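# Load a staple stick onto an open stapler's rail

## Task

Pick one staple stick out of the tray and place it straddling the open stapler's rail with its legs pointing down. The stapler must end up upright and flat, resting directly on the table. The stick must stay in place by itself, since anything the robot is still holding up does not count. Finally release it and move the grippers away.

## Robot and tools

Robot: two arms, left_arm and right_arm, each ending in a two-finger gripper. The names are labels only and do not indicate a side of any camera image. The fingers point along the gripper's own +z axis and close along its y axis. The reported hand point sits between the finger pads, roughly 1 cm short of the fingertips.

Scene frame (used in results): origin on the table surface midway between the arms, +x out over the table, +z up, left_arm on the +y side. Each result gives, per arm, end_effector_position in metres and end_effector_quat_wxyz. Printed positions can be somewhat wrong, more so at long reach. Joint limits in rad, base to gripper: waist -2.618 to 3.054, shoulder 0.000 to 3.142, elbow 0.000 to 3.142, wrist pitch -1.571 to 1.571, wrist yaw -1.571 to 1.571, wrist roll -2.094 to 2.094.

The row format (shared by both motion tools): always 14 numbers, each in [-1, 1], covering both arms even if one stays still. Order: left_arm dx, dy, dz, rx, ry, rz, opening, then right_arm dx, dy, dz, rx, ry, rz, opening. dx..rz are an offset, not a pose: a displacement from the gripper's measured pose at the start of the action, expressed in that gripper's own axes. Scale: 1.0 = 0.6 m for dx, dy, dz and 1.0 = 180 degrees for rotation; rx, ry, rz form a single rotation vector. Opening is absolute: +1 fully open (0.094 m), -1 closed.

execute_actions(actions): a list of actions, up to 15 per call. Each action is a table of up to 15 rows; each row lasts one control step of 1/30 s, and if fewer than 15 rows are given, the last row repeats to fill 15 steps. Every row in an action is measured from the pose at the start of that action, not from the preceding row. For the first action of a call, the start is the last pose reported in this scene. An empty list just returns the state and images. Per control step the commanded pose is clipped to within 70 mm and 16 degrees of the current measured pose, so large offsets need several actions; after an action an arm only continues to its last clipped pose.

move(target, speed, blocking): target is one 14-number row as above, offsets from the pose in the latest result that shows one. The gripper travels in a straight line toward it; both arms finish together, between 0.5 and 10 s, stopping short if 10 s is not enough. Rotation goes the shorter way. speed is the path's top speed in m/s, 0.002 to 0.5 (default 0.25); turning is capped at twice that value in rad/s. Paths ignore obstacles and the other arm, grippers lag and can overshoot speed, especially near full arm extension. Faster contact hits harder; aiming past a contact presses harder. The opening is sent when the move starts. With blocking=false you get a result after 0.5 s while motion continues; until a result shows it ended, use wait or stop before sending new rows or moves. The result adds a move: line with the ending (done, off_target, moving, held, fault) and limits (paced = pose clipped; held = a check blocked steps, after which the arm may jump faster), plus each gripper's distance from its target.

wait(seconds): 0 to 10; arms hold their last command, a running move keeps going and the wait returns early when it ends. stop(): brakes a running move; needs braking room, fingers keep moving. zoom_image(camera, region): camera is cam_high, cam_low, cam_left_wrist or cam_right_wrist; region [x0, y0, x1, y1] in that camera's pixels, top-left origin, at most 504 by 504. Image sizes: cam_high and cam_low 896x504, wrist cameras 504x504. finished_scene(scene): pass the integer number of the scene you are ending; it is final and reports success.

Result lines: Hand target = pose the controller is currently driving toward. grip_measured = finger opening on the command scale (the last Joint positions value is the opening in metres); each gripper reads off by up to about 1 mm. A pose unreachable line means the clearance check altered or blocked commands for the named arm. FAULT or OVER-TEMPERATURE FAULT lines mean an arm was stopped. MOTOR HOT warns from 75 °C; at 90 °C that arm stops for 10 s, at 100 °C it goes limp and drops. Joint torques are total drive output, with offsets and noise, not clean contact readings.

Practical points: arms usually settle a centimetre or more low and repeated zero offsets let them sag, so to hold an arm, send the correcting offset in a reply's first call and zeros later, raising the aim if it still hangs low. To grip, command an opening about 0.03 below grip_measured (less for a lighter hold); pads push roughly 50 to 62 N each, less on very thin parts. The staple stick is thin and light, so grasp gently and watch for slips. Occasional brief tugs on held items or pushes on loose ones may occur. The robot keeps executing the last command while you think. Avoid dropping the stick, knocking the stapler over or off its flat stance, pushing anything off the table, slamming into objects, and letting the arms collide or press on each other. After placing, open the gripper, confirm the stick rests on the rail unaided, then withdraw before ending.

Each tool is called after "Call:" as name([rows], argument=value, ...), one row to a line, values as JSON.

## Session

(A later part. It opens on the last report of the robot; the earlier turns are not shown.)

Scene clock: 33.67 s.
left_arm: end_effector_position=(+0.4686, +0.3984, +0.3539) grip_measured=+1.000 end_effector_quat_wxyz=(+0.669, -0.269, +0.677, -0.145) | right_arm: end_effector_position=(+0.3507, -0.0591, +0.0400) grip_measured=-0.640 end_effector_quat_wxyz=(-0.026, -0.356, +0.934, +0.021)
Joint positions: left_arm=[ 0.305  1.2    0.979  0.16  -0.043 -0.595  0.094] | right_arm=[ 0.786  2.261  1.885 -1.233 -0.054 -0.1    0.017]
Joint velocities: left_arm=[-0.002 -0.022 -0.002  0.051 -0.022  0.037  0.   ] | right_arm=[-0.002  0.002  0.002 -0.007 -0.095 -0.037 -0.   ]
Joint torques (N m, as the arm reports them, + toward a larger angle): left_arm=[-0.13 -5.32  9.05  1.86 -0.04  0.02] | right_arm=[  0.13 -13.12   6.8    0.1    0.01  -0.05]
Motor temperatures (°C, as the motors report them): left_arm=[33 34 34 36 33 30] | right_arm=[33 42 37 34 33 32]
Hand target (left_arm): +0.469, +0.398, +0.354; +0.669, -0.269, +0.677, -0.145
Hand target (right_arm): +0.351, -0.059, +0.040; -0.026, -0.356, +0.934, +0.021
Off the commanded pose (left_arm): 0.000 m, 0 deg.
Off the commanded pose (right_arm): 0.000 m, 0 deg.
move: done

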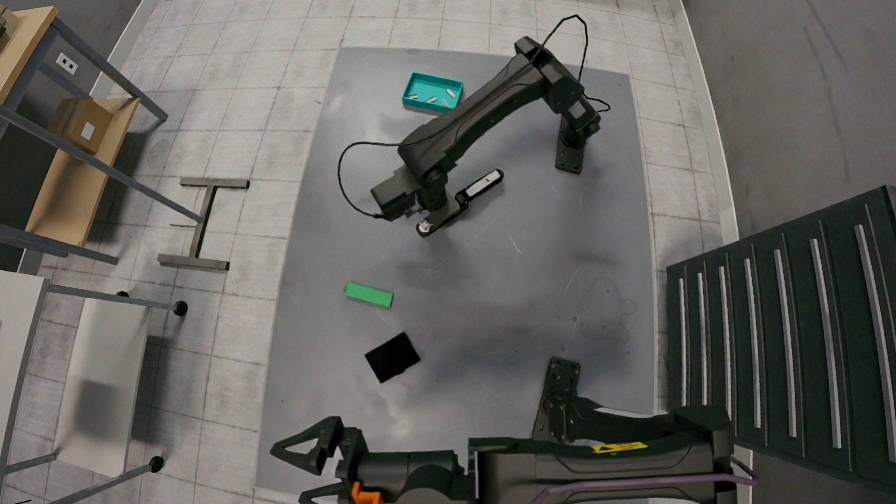

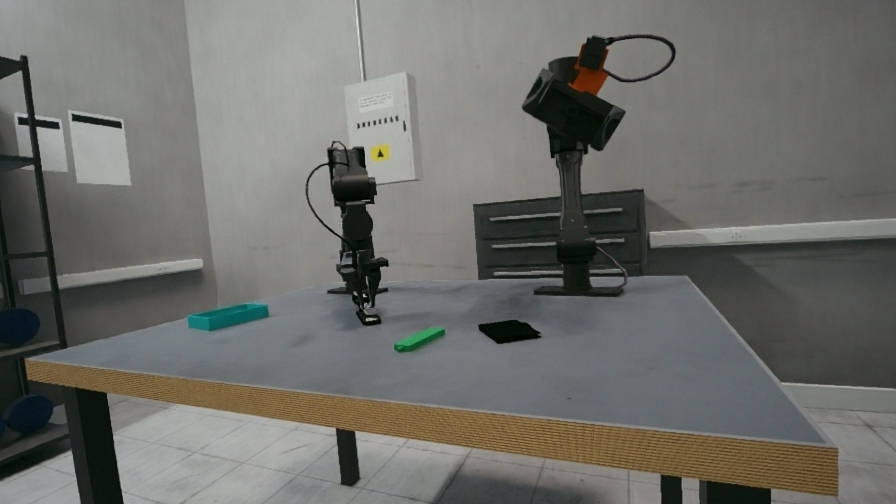

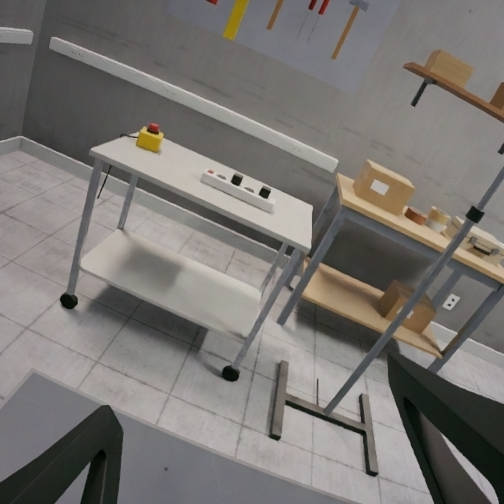

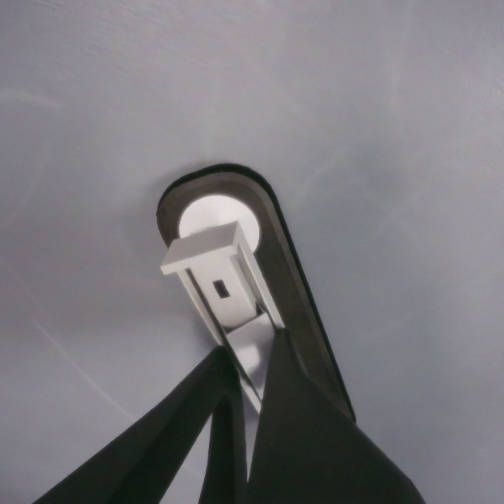

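Call:
move(target=[0,0,0,0,0,0,1,-0.004,0,-0.025,0,-0.011,0,-0.35], speed=0.02)

Call:
move(target=[0,0,0,0,0,0,1,0.003,0,0.017,0,0.0075,0,-0.62], speed=0.012)

Call:
move(target=[0,0,0,0,0,0,1,0,0,0,0,0,0,-0.78])

Call:
zoom_image(camera="cam_right_wrist", region=[150,210,350,440])

Scene clock: 35.03 s.
left_arm: end_effector_position=(+0.4686, +0.3984, +0.3539) grip_measured=+1.000 end_effector_quat_wxyz=(+0.669, -0.269, +0.677, -0.145) | right_arm: end_effector_position=(+0.3516, -0.0584, +0.0464) grip_measured=-0.353 end_effector_quat_wxyz=(-0.018, -0.357, +0.934, +0.023)
Joint positions: left_arm=[ 0.305  1.2    0.979  0.16  -0.043 -0.595  0.094] | right_arm=[ 0.786  2.245  1.885 -1.233 -0.054 -0.1    0.03 ]
Joint velocities: left_arm=[-0.002 -0.012 -0.007 -0.022 -0.051 -0.022  0.   ] | right_arm=[-0.007 -0.002  0.002  0.007 -0.022  0.007 -0.   ]
Joint torques (N m, as the arm reports them, + toward a larger angle): left_arm=[-0.02 -5.69  8.8   1.86  0.01  0.04] | right_arm=[ -0.24 -14.51   7.21   0.11  -0.06  -0.07]
Motor temperatures (°C, as the motors report them): left_arm=[33 34 34 36 33 30] | right_arm=[33 42 37 34 33 32]
Hand target (left_arm): +0.469, +0.398, +0.354; +0.669, -0.269, +0.677, -0.145
Hand target (right_arm): +0.353, -0.058, +0.055; -0.009, -0.356, +0.934, +0.027
Off the commanded pose (left_arm): 0.000 m, 0 deg.
Off the commanded pose (right_arm): 0.009 m, 1 deg.
move: done

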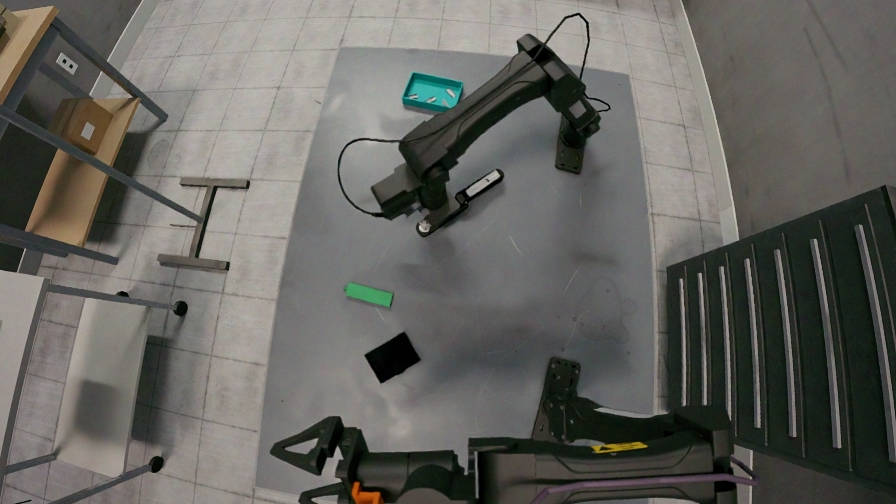

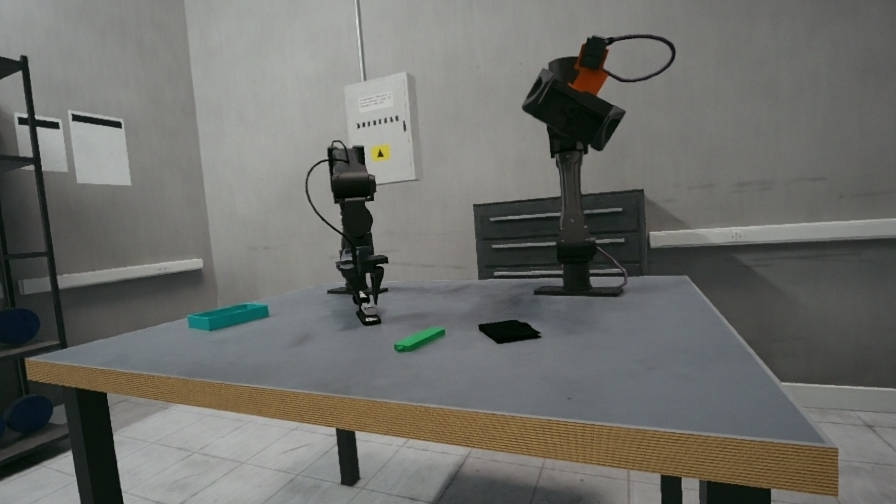

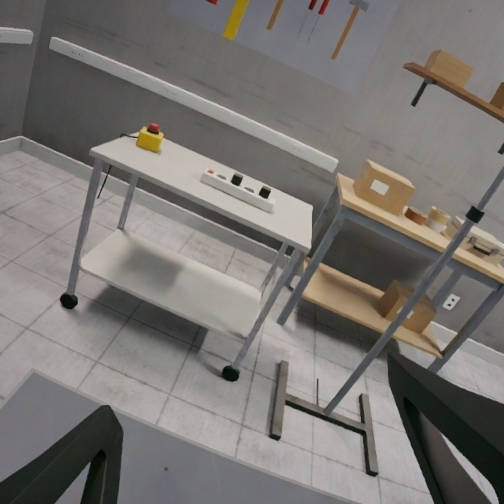

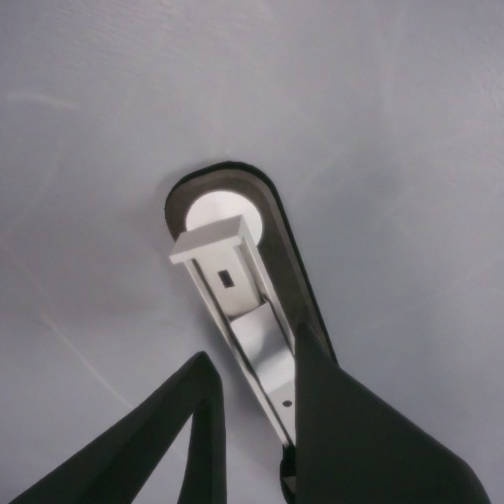

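Scene clock: 36.23 s.
left_arm: end_effector_position=(+0.4686, +0.3984, +0.3539) grip_measured=+1.000 end_effector_quat_wxyz=(+0.669, -0.269, +0.677, -0.145) | right_arm: end_effector_position=(+0.3510, -0.0589, +0.0418) grip_measured=-0.617 end_effector_quat_wxyz=(-0.023, -0.356, +0.934, +0.022)
Joint positions: left_arm=[ 0.305  1.2    0.979  0.16  -0.043 -0.595  0.094] | right_arm=[ 0.786  2.257  1.885 -1.233 -0.054 -0.1    0.018]
Joint velocities: left_arm=[ 0.002  0.012  0.017  0.037 -0.022  0.007  0.   ] | right_arm=[ 0.007 -0.007  0.002 -0.007 -0.007 -0.037  0.   ]
Joint torques (N m, as the arm reports them, + toward a larger angle): left_arm=[-0.17 -5.6   8.87  1.86 -0.03  0.05] | right_arm=[  0.15 -12.02   6.47   0.15  -0.02  -0.03]
Motor temperatures (°C, as the motors report them): left_arm=[33 34 35 36 33 30] | right_arm=[33 42 37 34 33 32]
Hand target (left_arm): +0.469, +0.398, +0.354; +0.669, -0.269, +0.677, -0.145
Hand target (right_arm): +0.350, -0.059, +0.036; -0.029, -0.357, +0.934, +0.019
Off the commanded pose (left_arm): 0.000 m, 0 deg.
Off the commanded pose (right_arm): 0.006 m, 1 deg.
move: done

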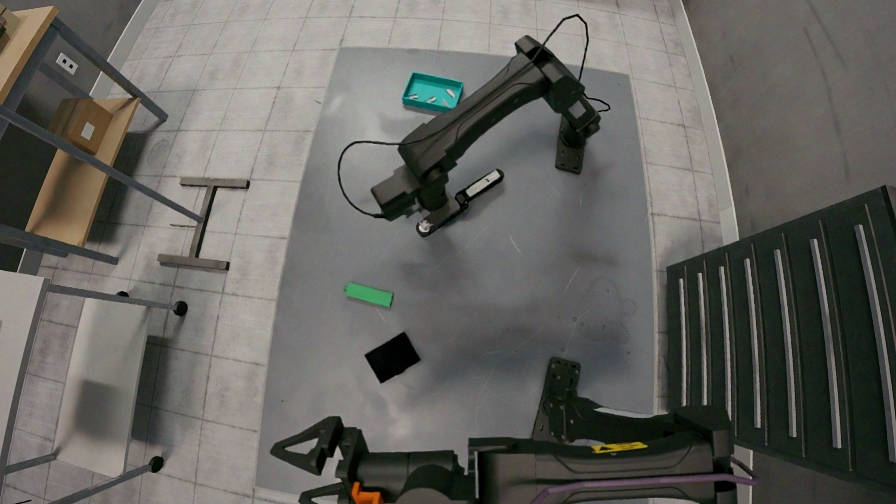

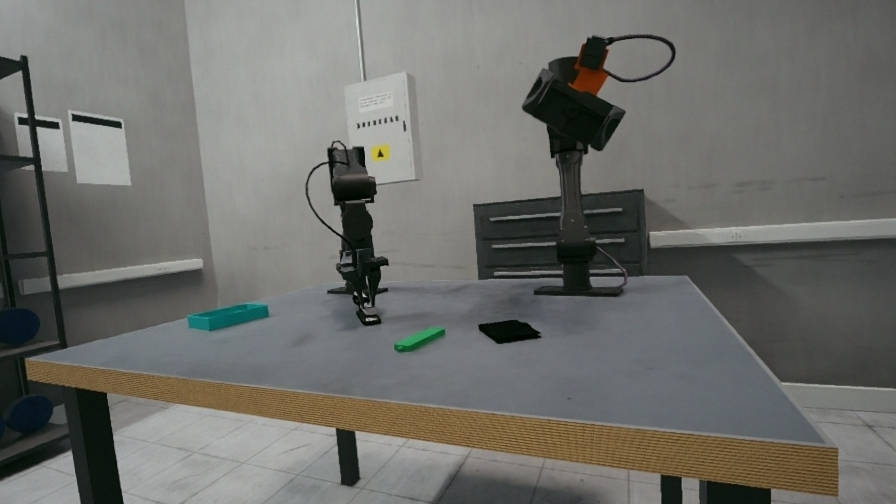

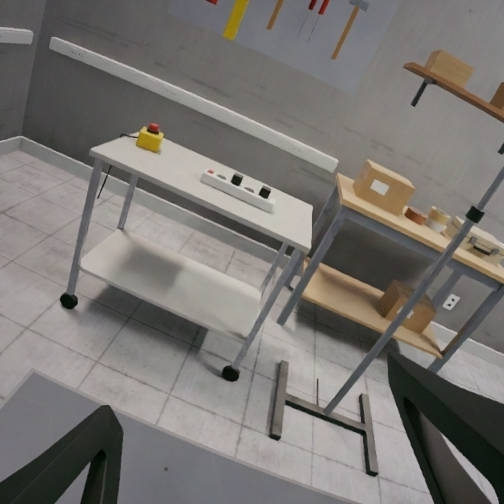

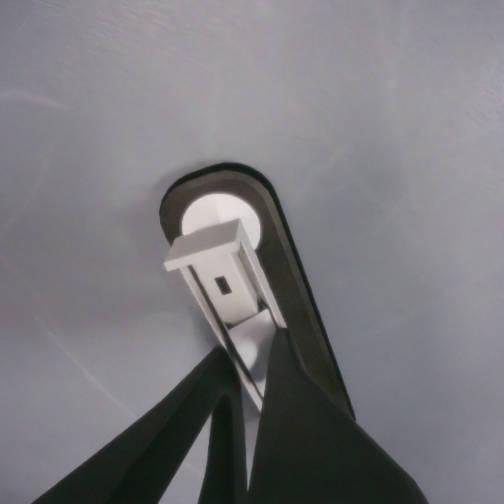

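Scene clock: 36.73 s.
left_arm: end_effector_position=(+0.4686, +0.3984, +0.3539) grip_measured=+1.000 end_effector_quat_wxyz=(+0.669, -0.269, +0.677, -0.145) | right_arm: end_effector_position=(+0.3512, -0.0593, +0.0418) grip_measured=-0.752 end_effector_quat_wxyz=(-0.023, -0.357, +0.934, +0.020)
Joint positions: left_arm=[ 0.305  1.2    0.979  0.16  -0.043 -0.595  0.094] | right_arm=[ 0.786  2.257  1.885 -1.233 -0.051 -0.1    0.012]
Joint velocities: left_arm=[-0.007 -0.007 -0.007 -0.022  0.037  0.037  0.   ] | right_arm=[ 0.007  0.022  0.007 -0.037  0.007  0.022  0.   ]
Joint torques (N m, as the arm reports them, + toward a larger angle): left_arm=[-0.3  -5.46  9.01  1.83  0.02  0.01] | right_arm=[ -0.04 -13.11   6.75   0.12  -0.01  -0.01]
Motor temperatures (°C, as the motors report them): left_arm=[33 34 35 36 33 30] | right_arm=[33 42 37 34 33 32]
Hand target (left_arm): +0.469, +0.398, +0.354; +0.669, -0.269, +0.677, -0.145
Hand target (right_arm): +0.351, -0.059, +0.042; -0.023, -0.356, +0.934, +0.022
Off the commanded pose (left_arm): 0.000 m, 0 deg.
Off the commanded pose (right_arm): 0.000 m, 0 deg.
move: done

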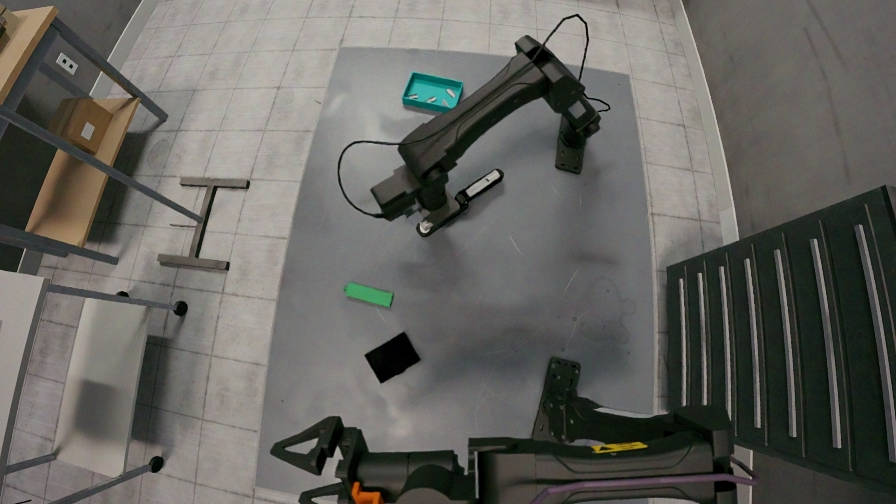

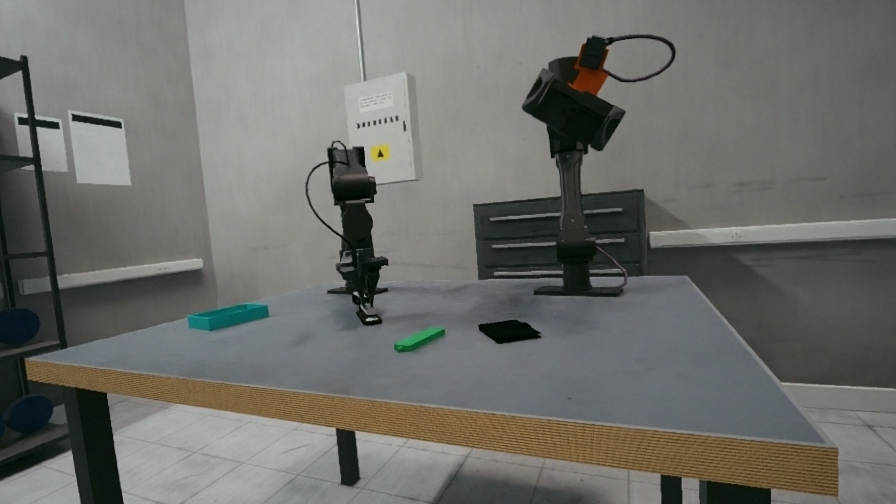

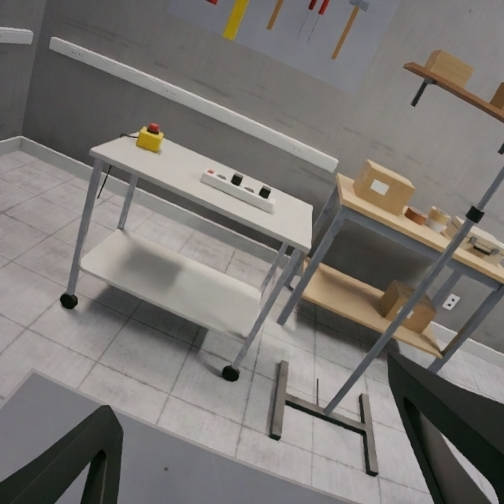

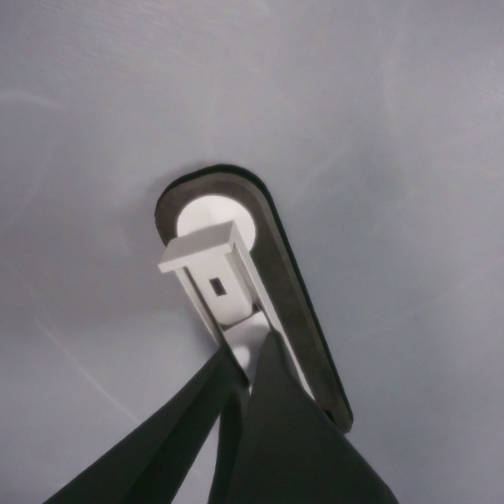

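Region (150, 210, 350, 440) of cam_right_wrist's 504x504 image, scaled by 2.191, with more detail than that image has; it fills the left 438 columns of this view, and the rest is white.

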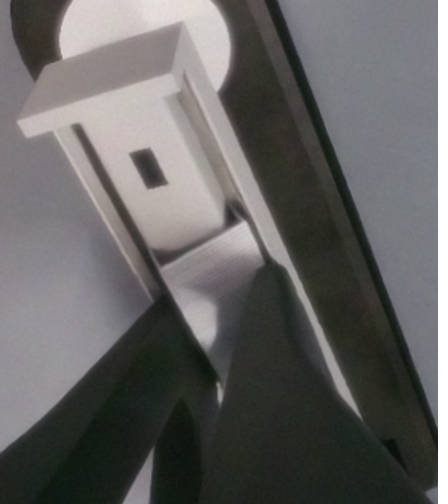

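Call:
move(target=[0,0,0,0,0,0,1,-0.004,0,-0.026,0,-0.0115,0,-0.79], speed=0.02)

Call:
move(target=[0,0,0,0,0,0,1,0,0.0095,0,-0.0095,0,0,-0.79], speed=0.015)

Call:
zoom_image(camera="cam_right_wrist", region=[150,210,350,440])

Scene clock: 38.07 s.
left_arm: end_effector_position=(+0.4686, +0.3984, +0.3539) grip_measured=+1.000 end_effector_quat_wxyz=(+0.669, -0.269, +0.677, -0.145) | right_arm: end_effector_position=(+0.3522, -0.0586, +0.0484) grip_measured=-0.752 end_effector_quat_wxyz=(-0.015, -0.357, +0.934, +0.022)
Joint positions: left_arm=[ 0.305  1.2    0.979  0.16  -0.043 -0.595  0.094] | right_arm=[ 0.786  2.24   1.885 -1.233 -0.051 -0.1    0.012]
Joint velocities: left_arm=[ 0.002  0.007 -0.002 -0.022  0.022  0.037  0.   ] | right_arm=[-0.007  0.007  0.022  0.066 -0.066  0.037 -0.   ]
Joint torques (N m, as the arm reports them, + toward a larger angle): left_arm=[-0.2  -5.4   8.85  1.88  0.    0.  ] | right_arm=[ -0.23 -14.58   7.3    0.13  -0.05  -0.01]
Motor temperatures (°C, as the motors report them): left_arm=[33 34 35 36 33 30] | right_arm=[33 42 37 34 33 32]
Hand target (left_arm): +0.469, +0.398, +0.354; +0.669, -0.269, +0.677, -0.145
Hand target (right_arm): +0.354, -0.058, +0.057; -0.006, -0.356, +0.934, +0.027
Off the commanded pose (left_arm): 0.000 m, 0 deg.
Off the commanded pose (right_arm): 0.009 m, 1 deg.
move: done

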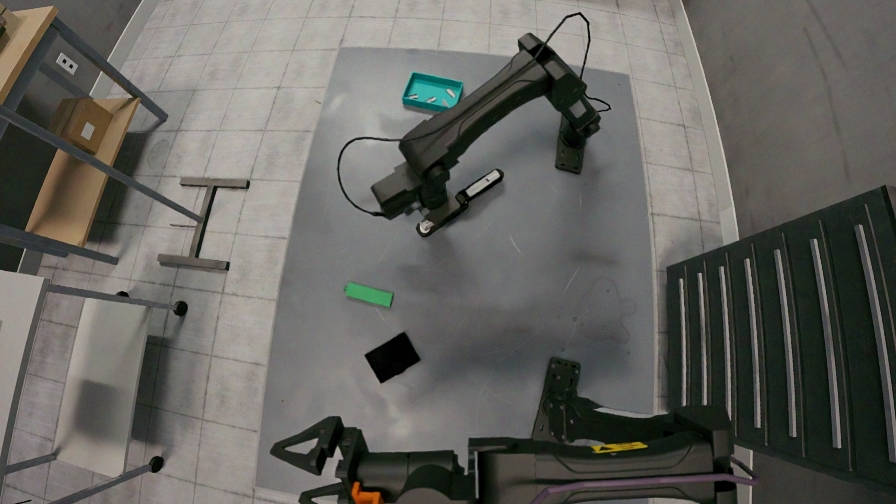

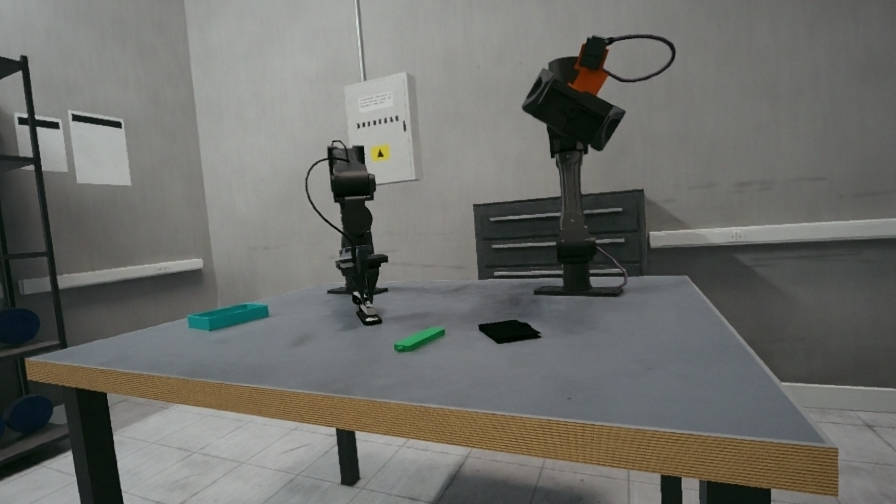

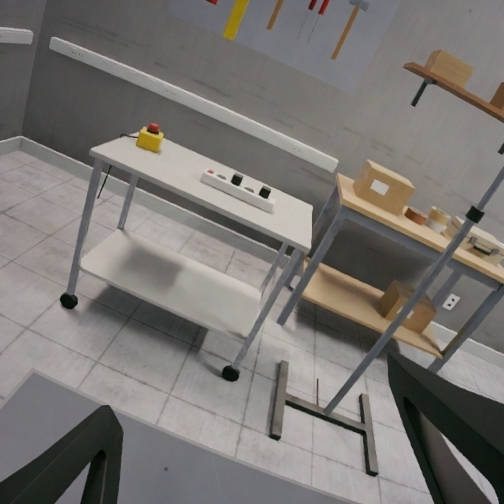

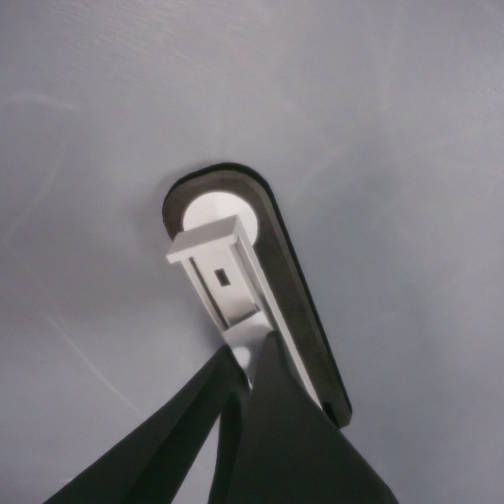

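Scene clock: 39.30 s.
left_arm: end_effector_position=(+0.4686, +0.3984, +0.3539) grip_measured=+1.000 end_effector_quat_wxyz=(+0.669, -0.269, +0.677, -0.145) | right_arm: end_effector_position=(+0.3504, -0.0562, +0.0486) grip_measured=-0.752 end_effector_quat_wxyz=(-0.018, -0.357, +0.934, +0.030)
Joint positions: left_arm=[ 0.305  1.2    0.979  0.16  -0.043 -0.595  0.094] | right_arm=[ 0.786  2.24   1.885 -1.233 -0.068 -0.1    0.012]
Joint velocities: left_arm=[-0.002  0.012  0.012 -0.007  0.022  0.051  0.   ] | right_arm=[-0.002  0.007 -0.027 -0.007  0.037 -0.007 -0.001]
Joint torques (N m, as the arm reports them, + toward a larger angle): left_arm=[-0.21 -5.48  9.08  1.88  0.01  0.01] | right_arm=[  0.18 -13.03   6.87   0.13  -0.11  -0.02]
Motor temperatures (°C, as the motors report them): left_arm=[33 34 35 37 33 30] | right_arm=[33 42 37 34 33 32]
Hand target (left_arm): +0.469, +0.398, +0.354; +0.669, -0.269, +0.677, -0.145
Hand target (right_arm): +0.348, -0.054, +0.049; -0.021, -0.356, +0.933, +0.036
Off the commanded pose (left_arm): 0.000 m, 0 deg.
Off the commanded pose (right_arm): 0.003 m, 1 deg.
move: done

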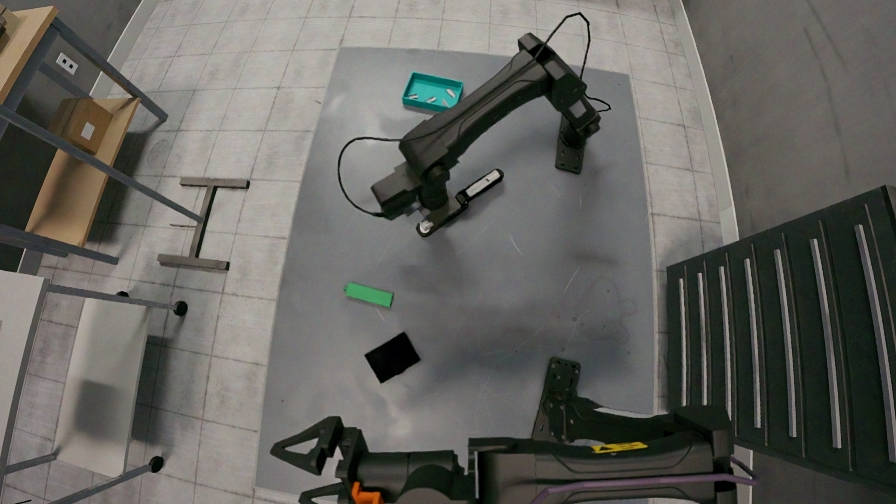

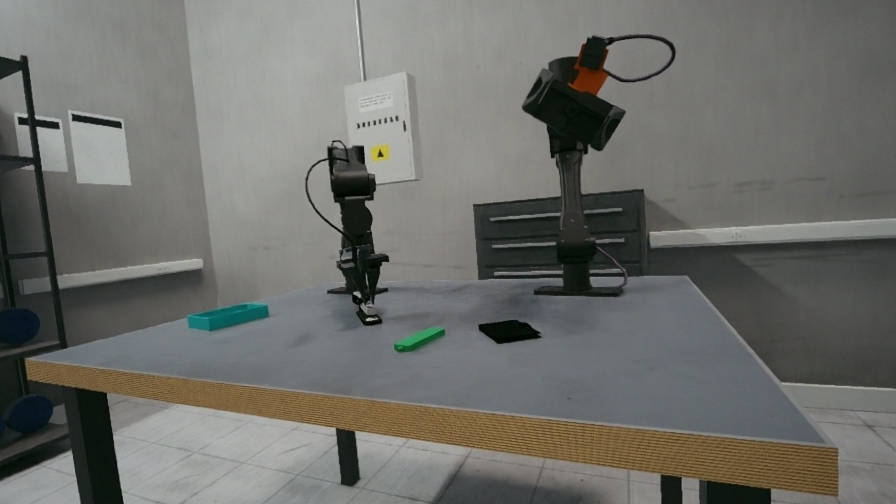

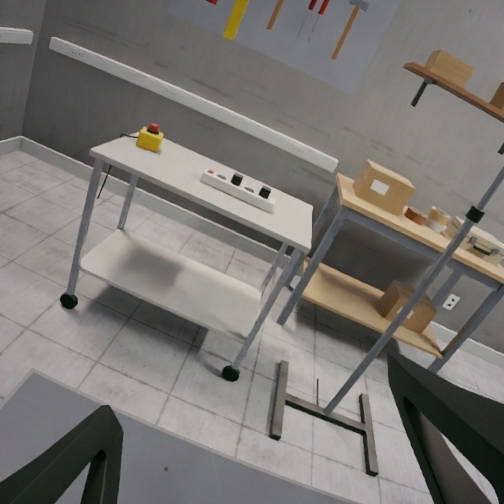

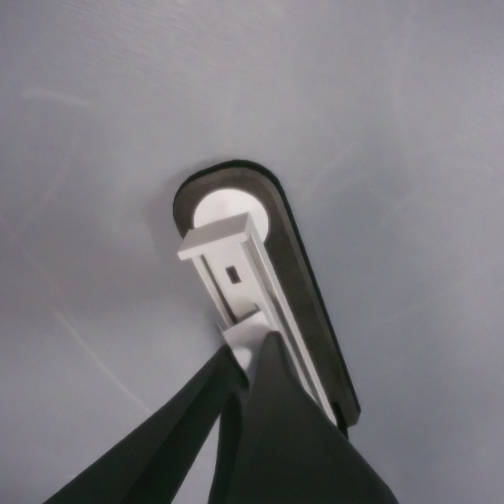

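Region (150, 210, 350, 440) of cam_right_wrist's 504x504 image, scaled by 2.191, with more detail than that image has; it fills the left 438 columns of this view, and the rest is white.

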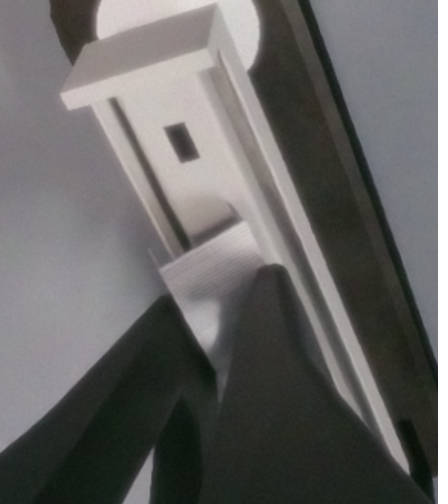

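Press down while gripping lightly so the right foot pushes it level.

Call:
move(target=[0,0,0,0,0,0,1,0.004,0,0.022,0,0.0097,0,-0.74], speed=0.012)

Call:
zoom_image(camera="cam_right_wrist", region=[150,210,350,440])

Scene clock: 40.90 s.
left_arm: end_effector_position=(+0.4686, +0.3984, +0.3539) grip_measured=+1.000 end_effector_quat_wxyz=(+0.669, -0.269, +0.677, -0.145) | right_arm: end_effector_position=(+0.3502, -0.0562, +0.0472) grip_measured=-0.731 end_effector_quat_wxyz=(-0.019, -0.357, +0.934, +0.030)
Joint positions: left_arm=[ 0.305  1.2    0.979  0.16  -0.043 -0.595  0.094] | right_arm=[ 0.786  2.244  1.885 -1.233 -0.069 -0.1    0.013]
Joint velocities: left_arm=[ 0.002 -0.017 -0.012 -0.007  0.051  0.007  0.   ] | right_arm=[-0.007 -0.002  0.002  0.007  0.051 -0.037 -0.001]
Joint torques (N m, as the arm reports them, + toward a larger angle): left_arm=[-0.03 -5.48  8.89  1.89  0.03  0.01] | right_arm=[  0.24 -10.82   6.43   0.19   0.    -0.04]
Motor temperatures (°C, as the motors report them): left_arm=[33 34 35 37 33 30] | right_arm=[33 42 37 34 33 32]
Hand target (left_arm): +0.469, +0.398, +0.354; +0.669, -0.269, +0.677, -0.145
Hand target (right_arm): +0.348, -0.057, +0.036; -0.032, -0.357, +0.933, +0.025
Off the commanded pose (left_arm): 0.000 m, 0 deg.
Off the commanded pose (right_arm): 0.012 m, 2 deg.
move: off_target (right_arm)

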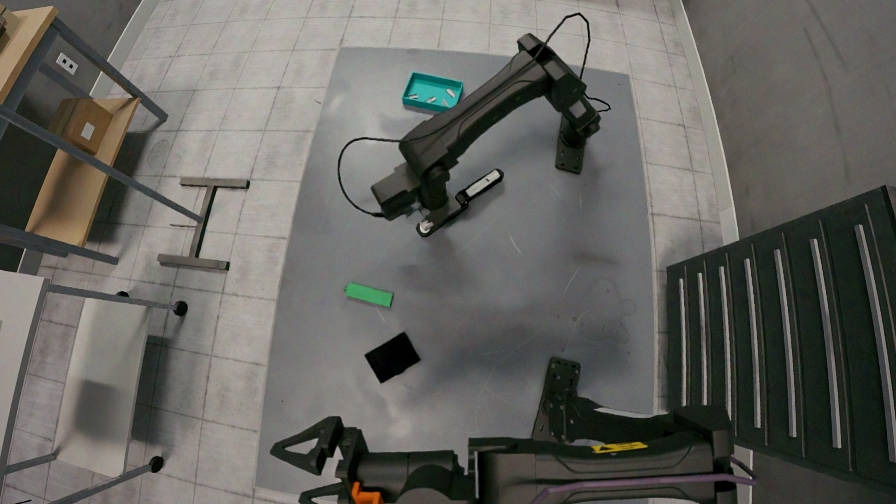

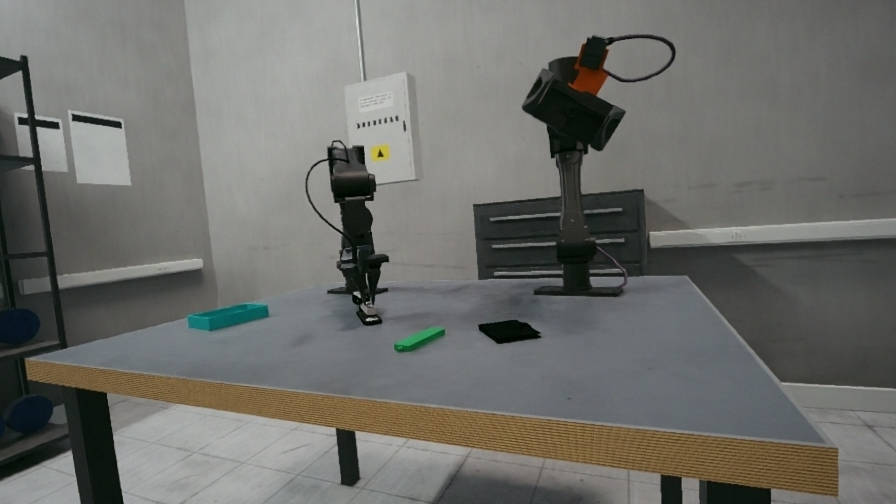

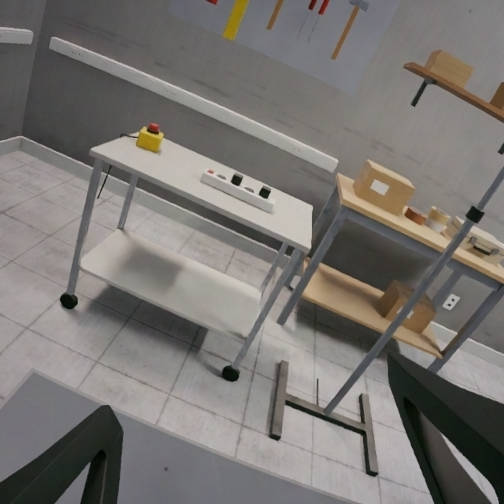

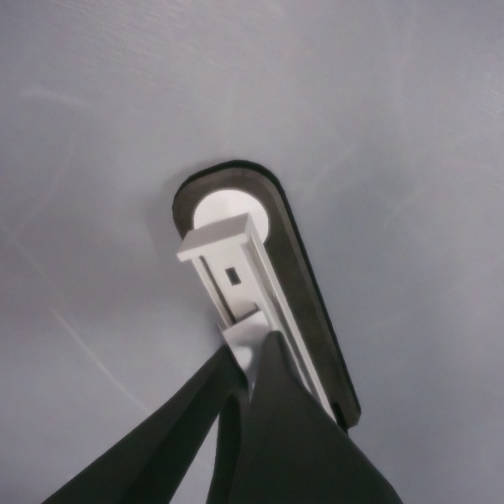

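Region (150, 210, 350, 440) of cam_right_wrist's 504x504 image, scaled by 2.191, with more detail than that image has; it fills the left 438 columns of this view, and the rest is white.

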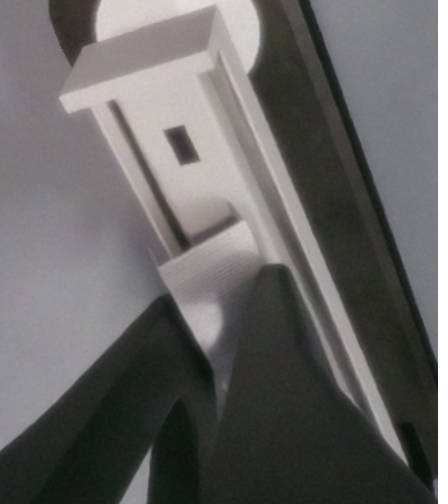

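Call:
move(target=[0,0,0,0,0,0,1,0,-0.0065,0,0.0065,0,0,-0.76], speed=0.012)

Call:
move(target=[0,0,0,0,0,0,1,0,0,0,0,0,0,-0.5])

Call:
zoom_image(camera="cam_right_wrist", region=[150,210,350,440])

Scene clock: 42.10 s.
left_arm: end_effector_position=(+0.4686, +0.3984, +0.3539) grip_measured=+1.000 end_effector_quat_wxyz=(+0.669, -0.269, +0.677, -0.145) | right_arm: end_effector_position=(+0.3502, -0.0562, +0.0472) grip_measured=-0.741 end_effector_quat_wxyz=(-0.019, -0.357, +0.934, +0.030)
Joint positions: left_arm=[ 0.305  1.2    0.979  0.16  -0.043 -0.595  0.094] | right_arm=[ 0.786  2.244  1.885 -1.233 -0.068 -0.1    0.012]
Joint velocities: left_arm=[-0.002 -0.012 -0.012  0.022 -0.081 -0.022  0.   ] | right_arm=[-0.022  0.022 -0.012  0.007  0.007 -0.051  0.   ]
Joint torques (N m, as the arm reports them, + toward a larger angle): left_arm=[ 0.   -5.33  9.09  1.92  0.05  0.01] | right_arm=[ -0.11 -13.16   6.76   0.18   0.14  -0.02]
Motor temperatures (°C, as the motors report them): left_arm=[33 34 35 37 33 30] | right_arm=[33 43 37 34 33 32]
Hand target (left_arm): +0.469, +0.398, +0.354; +0.669, -0.269, +0.677, -0.145
Hand target (right_arm): +0.353, -0.059, +0.047; -0.016, -0.357, +0.934, +0.021
Off the commanded pose (left_arm): 0.000 m, 0 deg.
Off the commanded pose (right_arm): 0.004 m, 1 deg.
move: done

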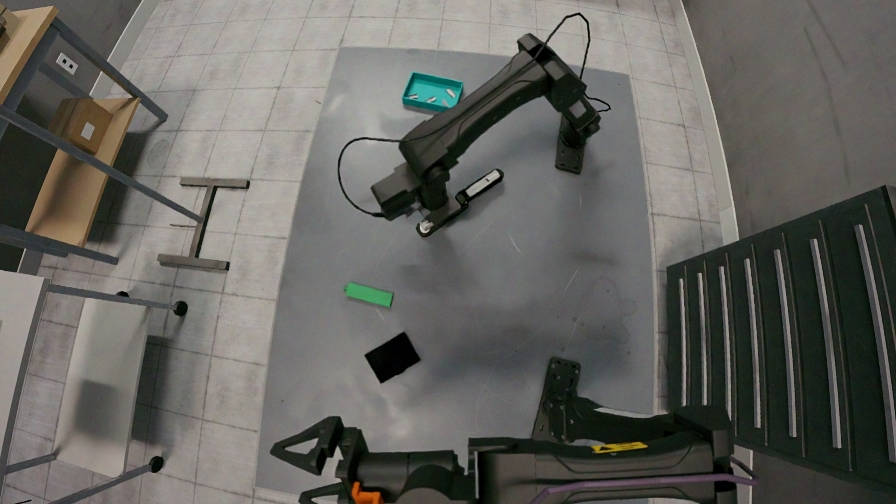

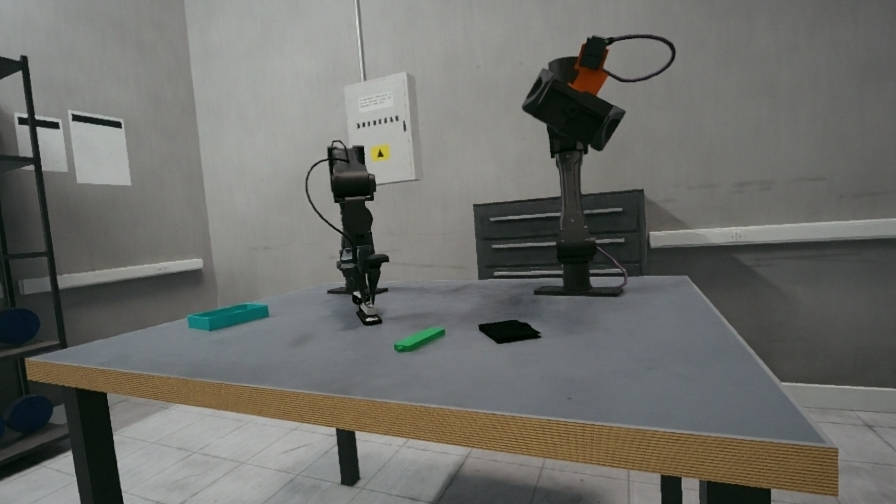

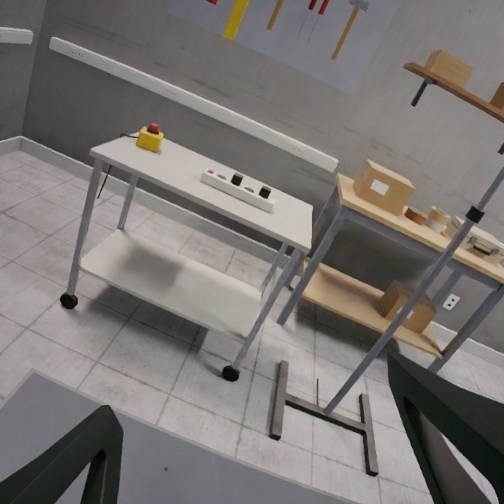

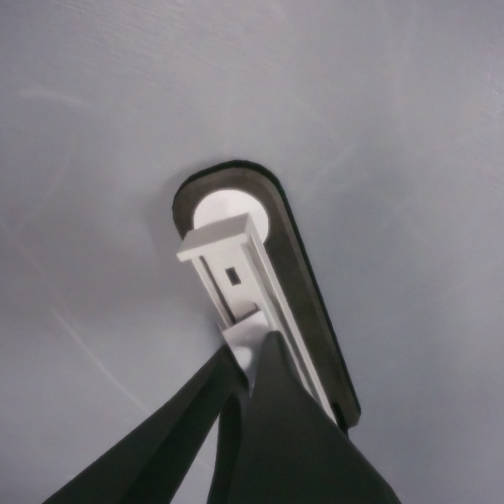

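Scene clock: 42.60 s.
left_arm: end_effector_position=(+0.4686, +0.3984, +0.3539) grip_measured=+1.000 end_effector_quat_wxyz=(+0.669, -0.269, +0.677, -0.145) | right_arm: end_effector_position=(+0.3502, -0.0563, +0.0470) grip_measured=-0.503 end_effector_quat_wxyz=(-0.019, -0.357, +0.934, +0.030)
Joint positions: left_arm=[ 0.305  1.2    0.979  0.16  -0.043 -0.595  0.094] | right_arm=[ 0.786  2.244  1.885 -1.233 -0.068 -0.1    0.023]
Joint velocities: left_arm=[-0.012 -0.017  0.022 -0.022  0.022  0.007  0.   ] | right_arm=[ 0.007 -0.002 -0.002  0.022  0.066  0.007  0.001]
Joint torques (N m, as the arm reports them, + toward a larger angle): left_arm=[ 0.05 -5.59  9.    1.86  0.04  0.04] | right_arm=[ -0.03 -13.04   6.87   0.17  -0.01  -0.04]
Motor temperatures (°C, as the motors report them): left_arm=[33 34 35 37 33 30] | right_arm=[33 43 37 34 33 32]
Hand target (left_arm): +0.469, +0.398, +0.354; +0.669, -0.269, +0.677, -0.145
Hand target (right_arm): +0.350, -0.056, +0.047; -0.019, -0.357, +0.934, +0.030
Off the commanded pose (left_arm): 0.000 m, 0 deg.
Off the commanded pose (right_arm): 0.000 m, 0 deg.
move: done

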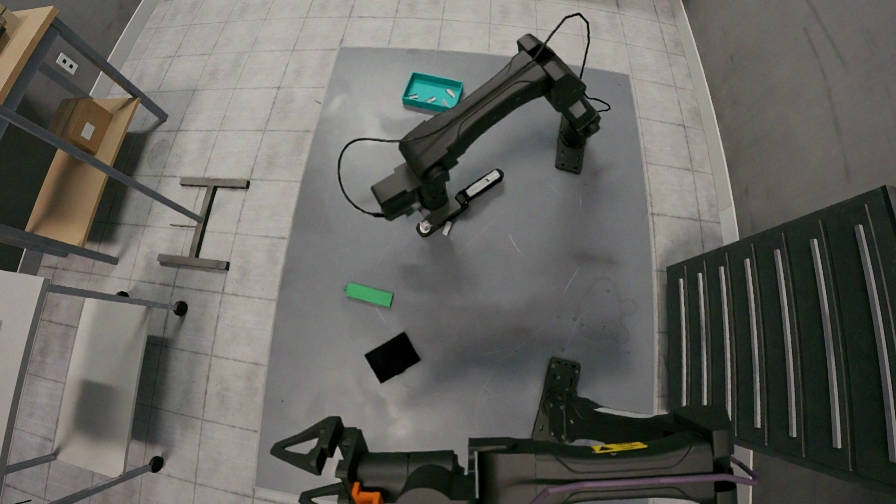

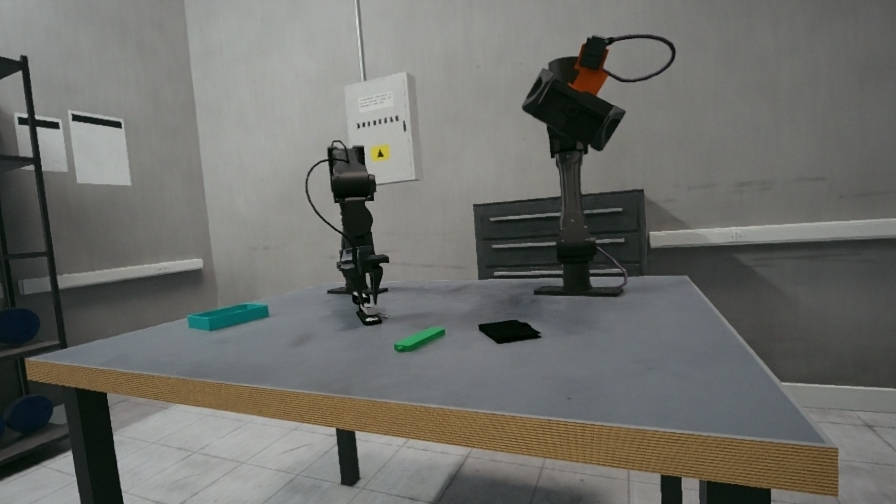

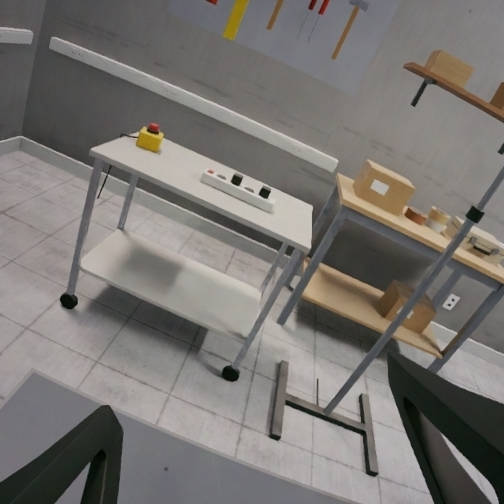

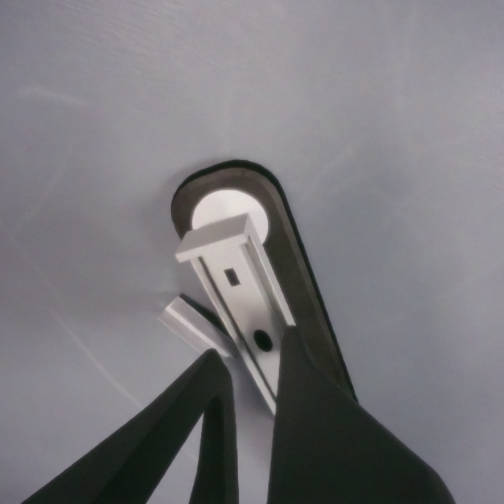

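Region (150, 210, 350, 440) of cam_right_wrist's 504x504 image, scaled by 2.191, with more detail than that image has; it fills the left 438 columns of this view, and the rest is white.

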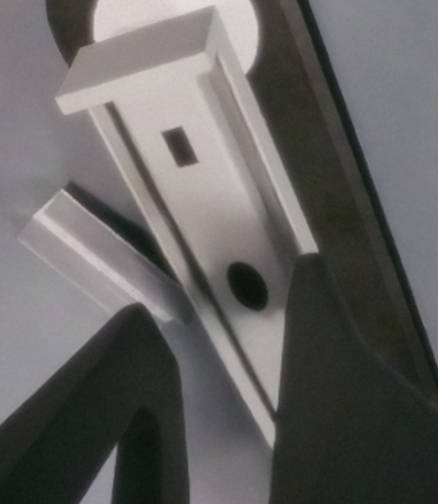

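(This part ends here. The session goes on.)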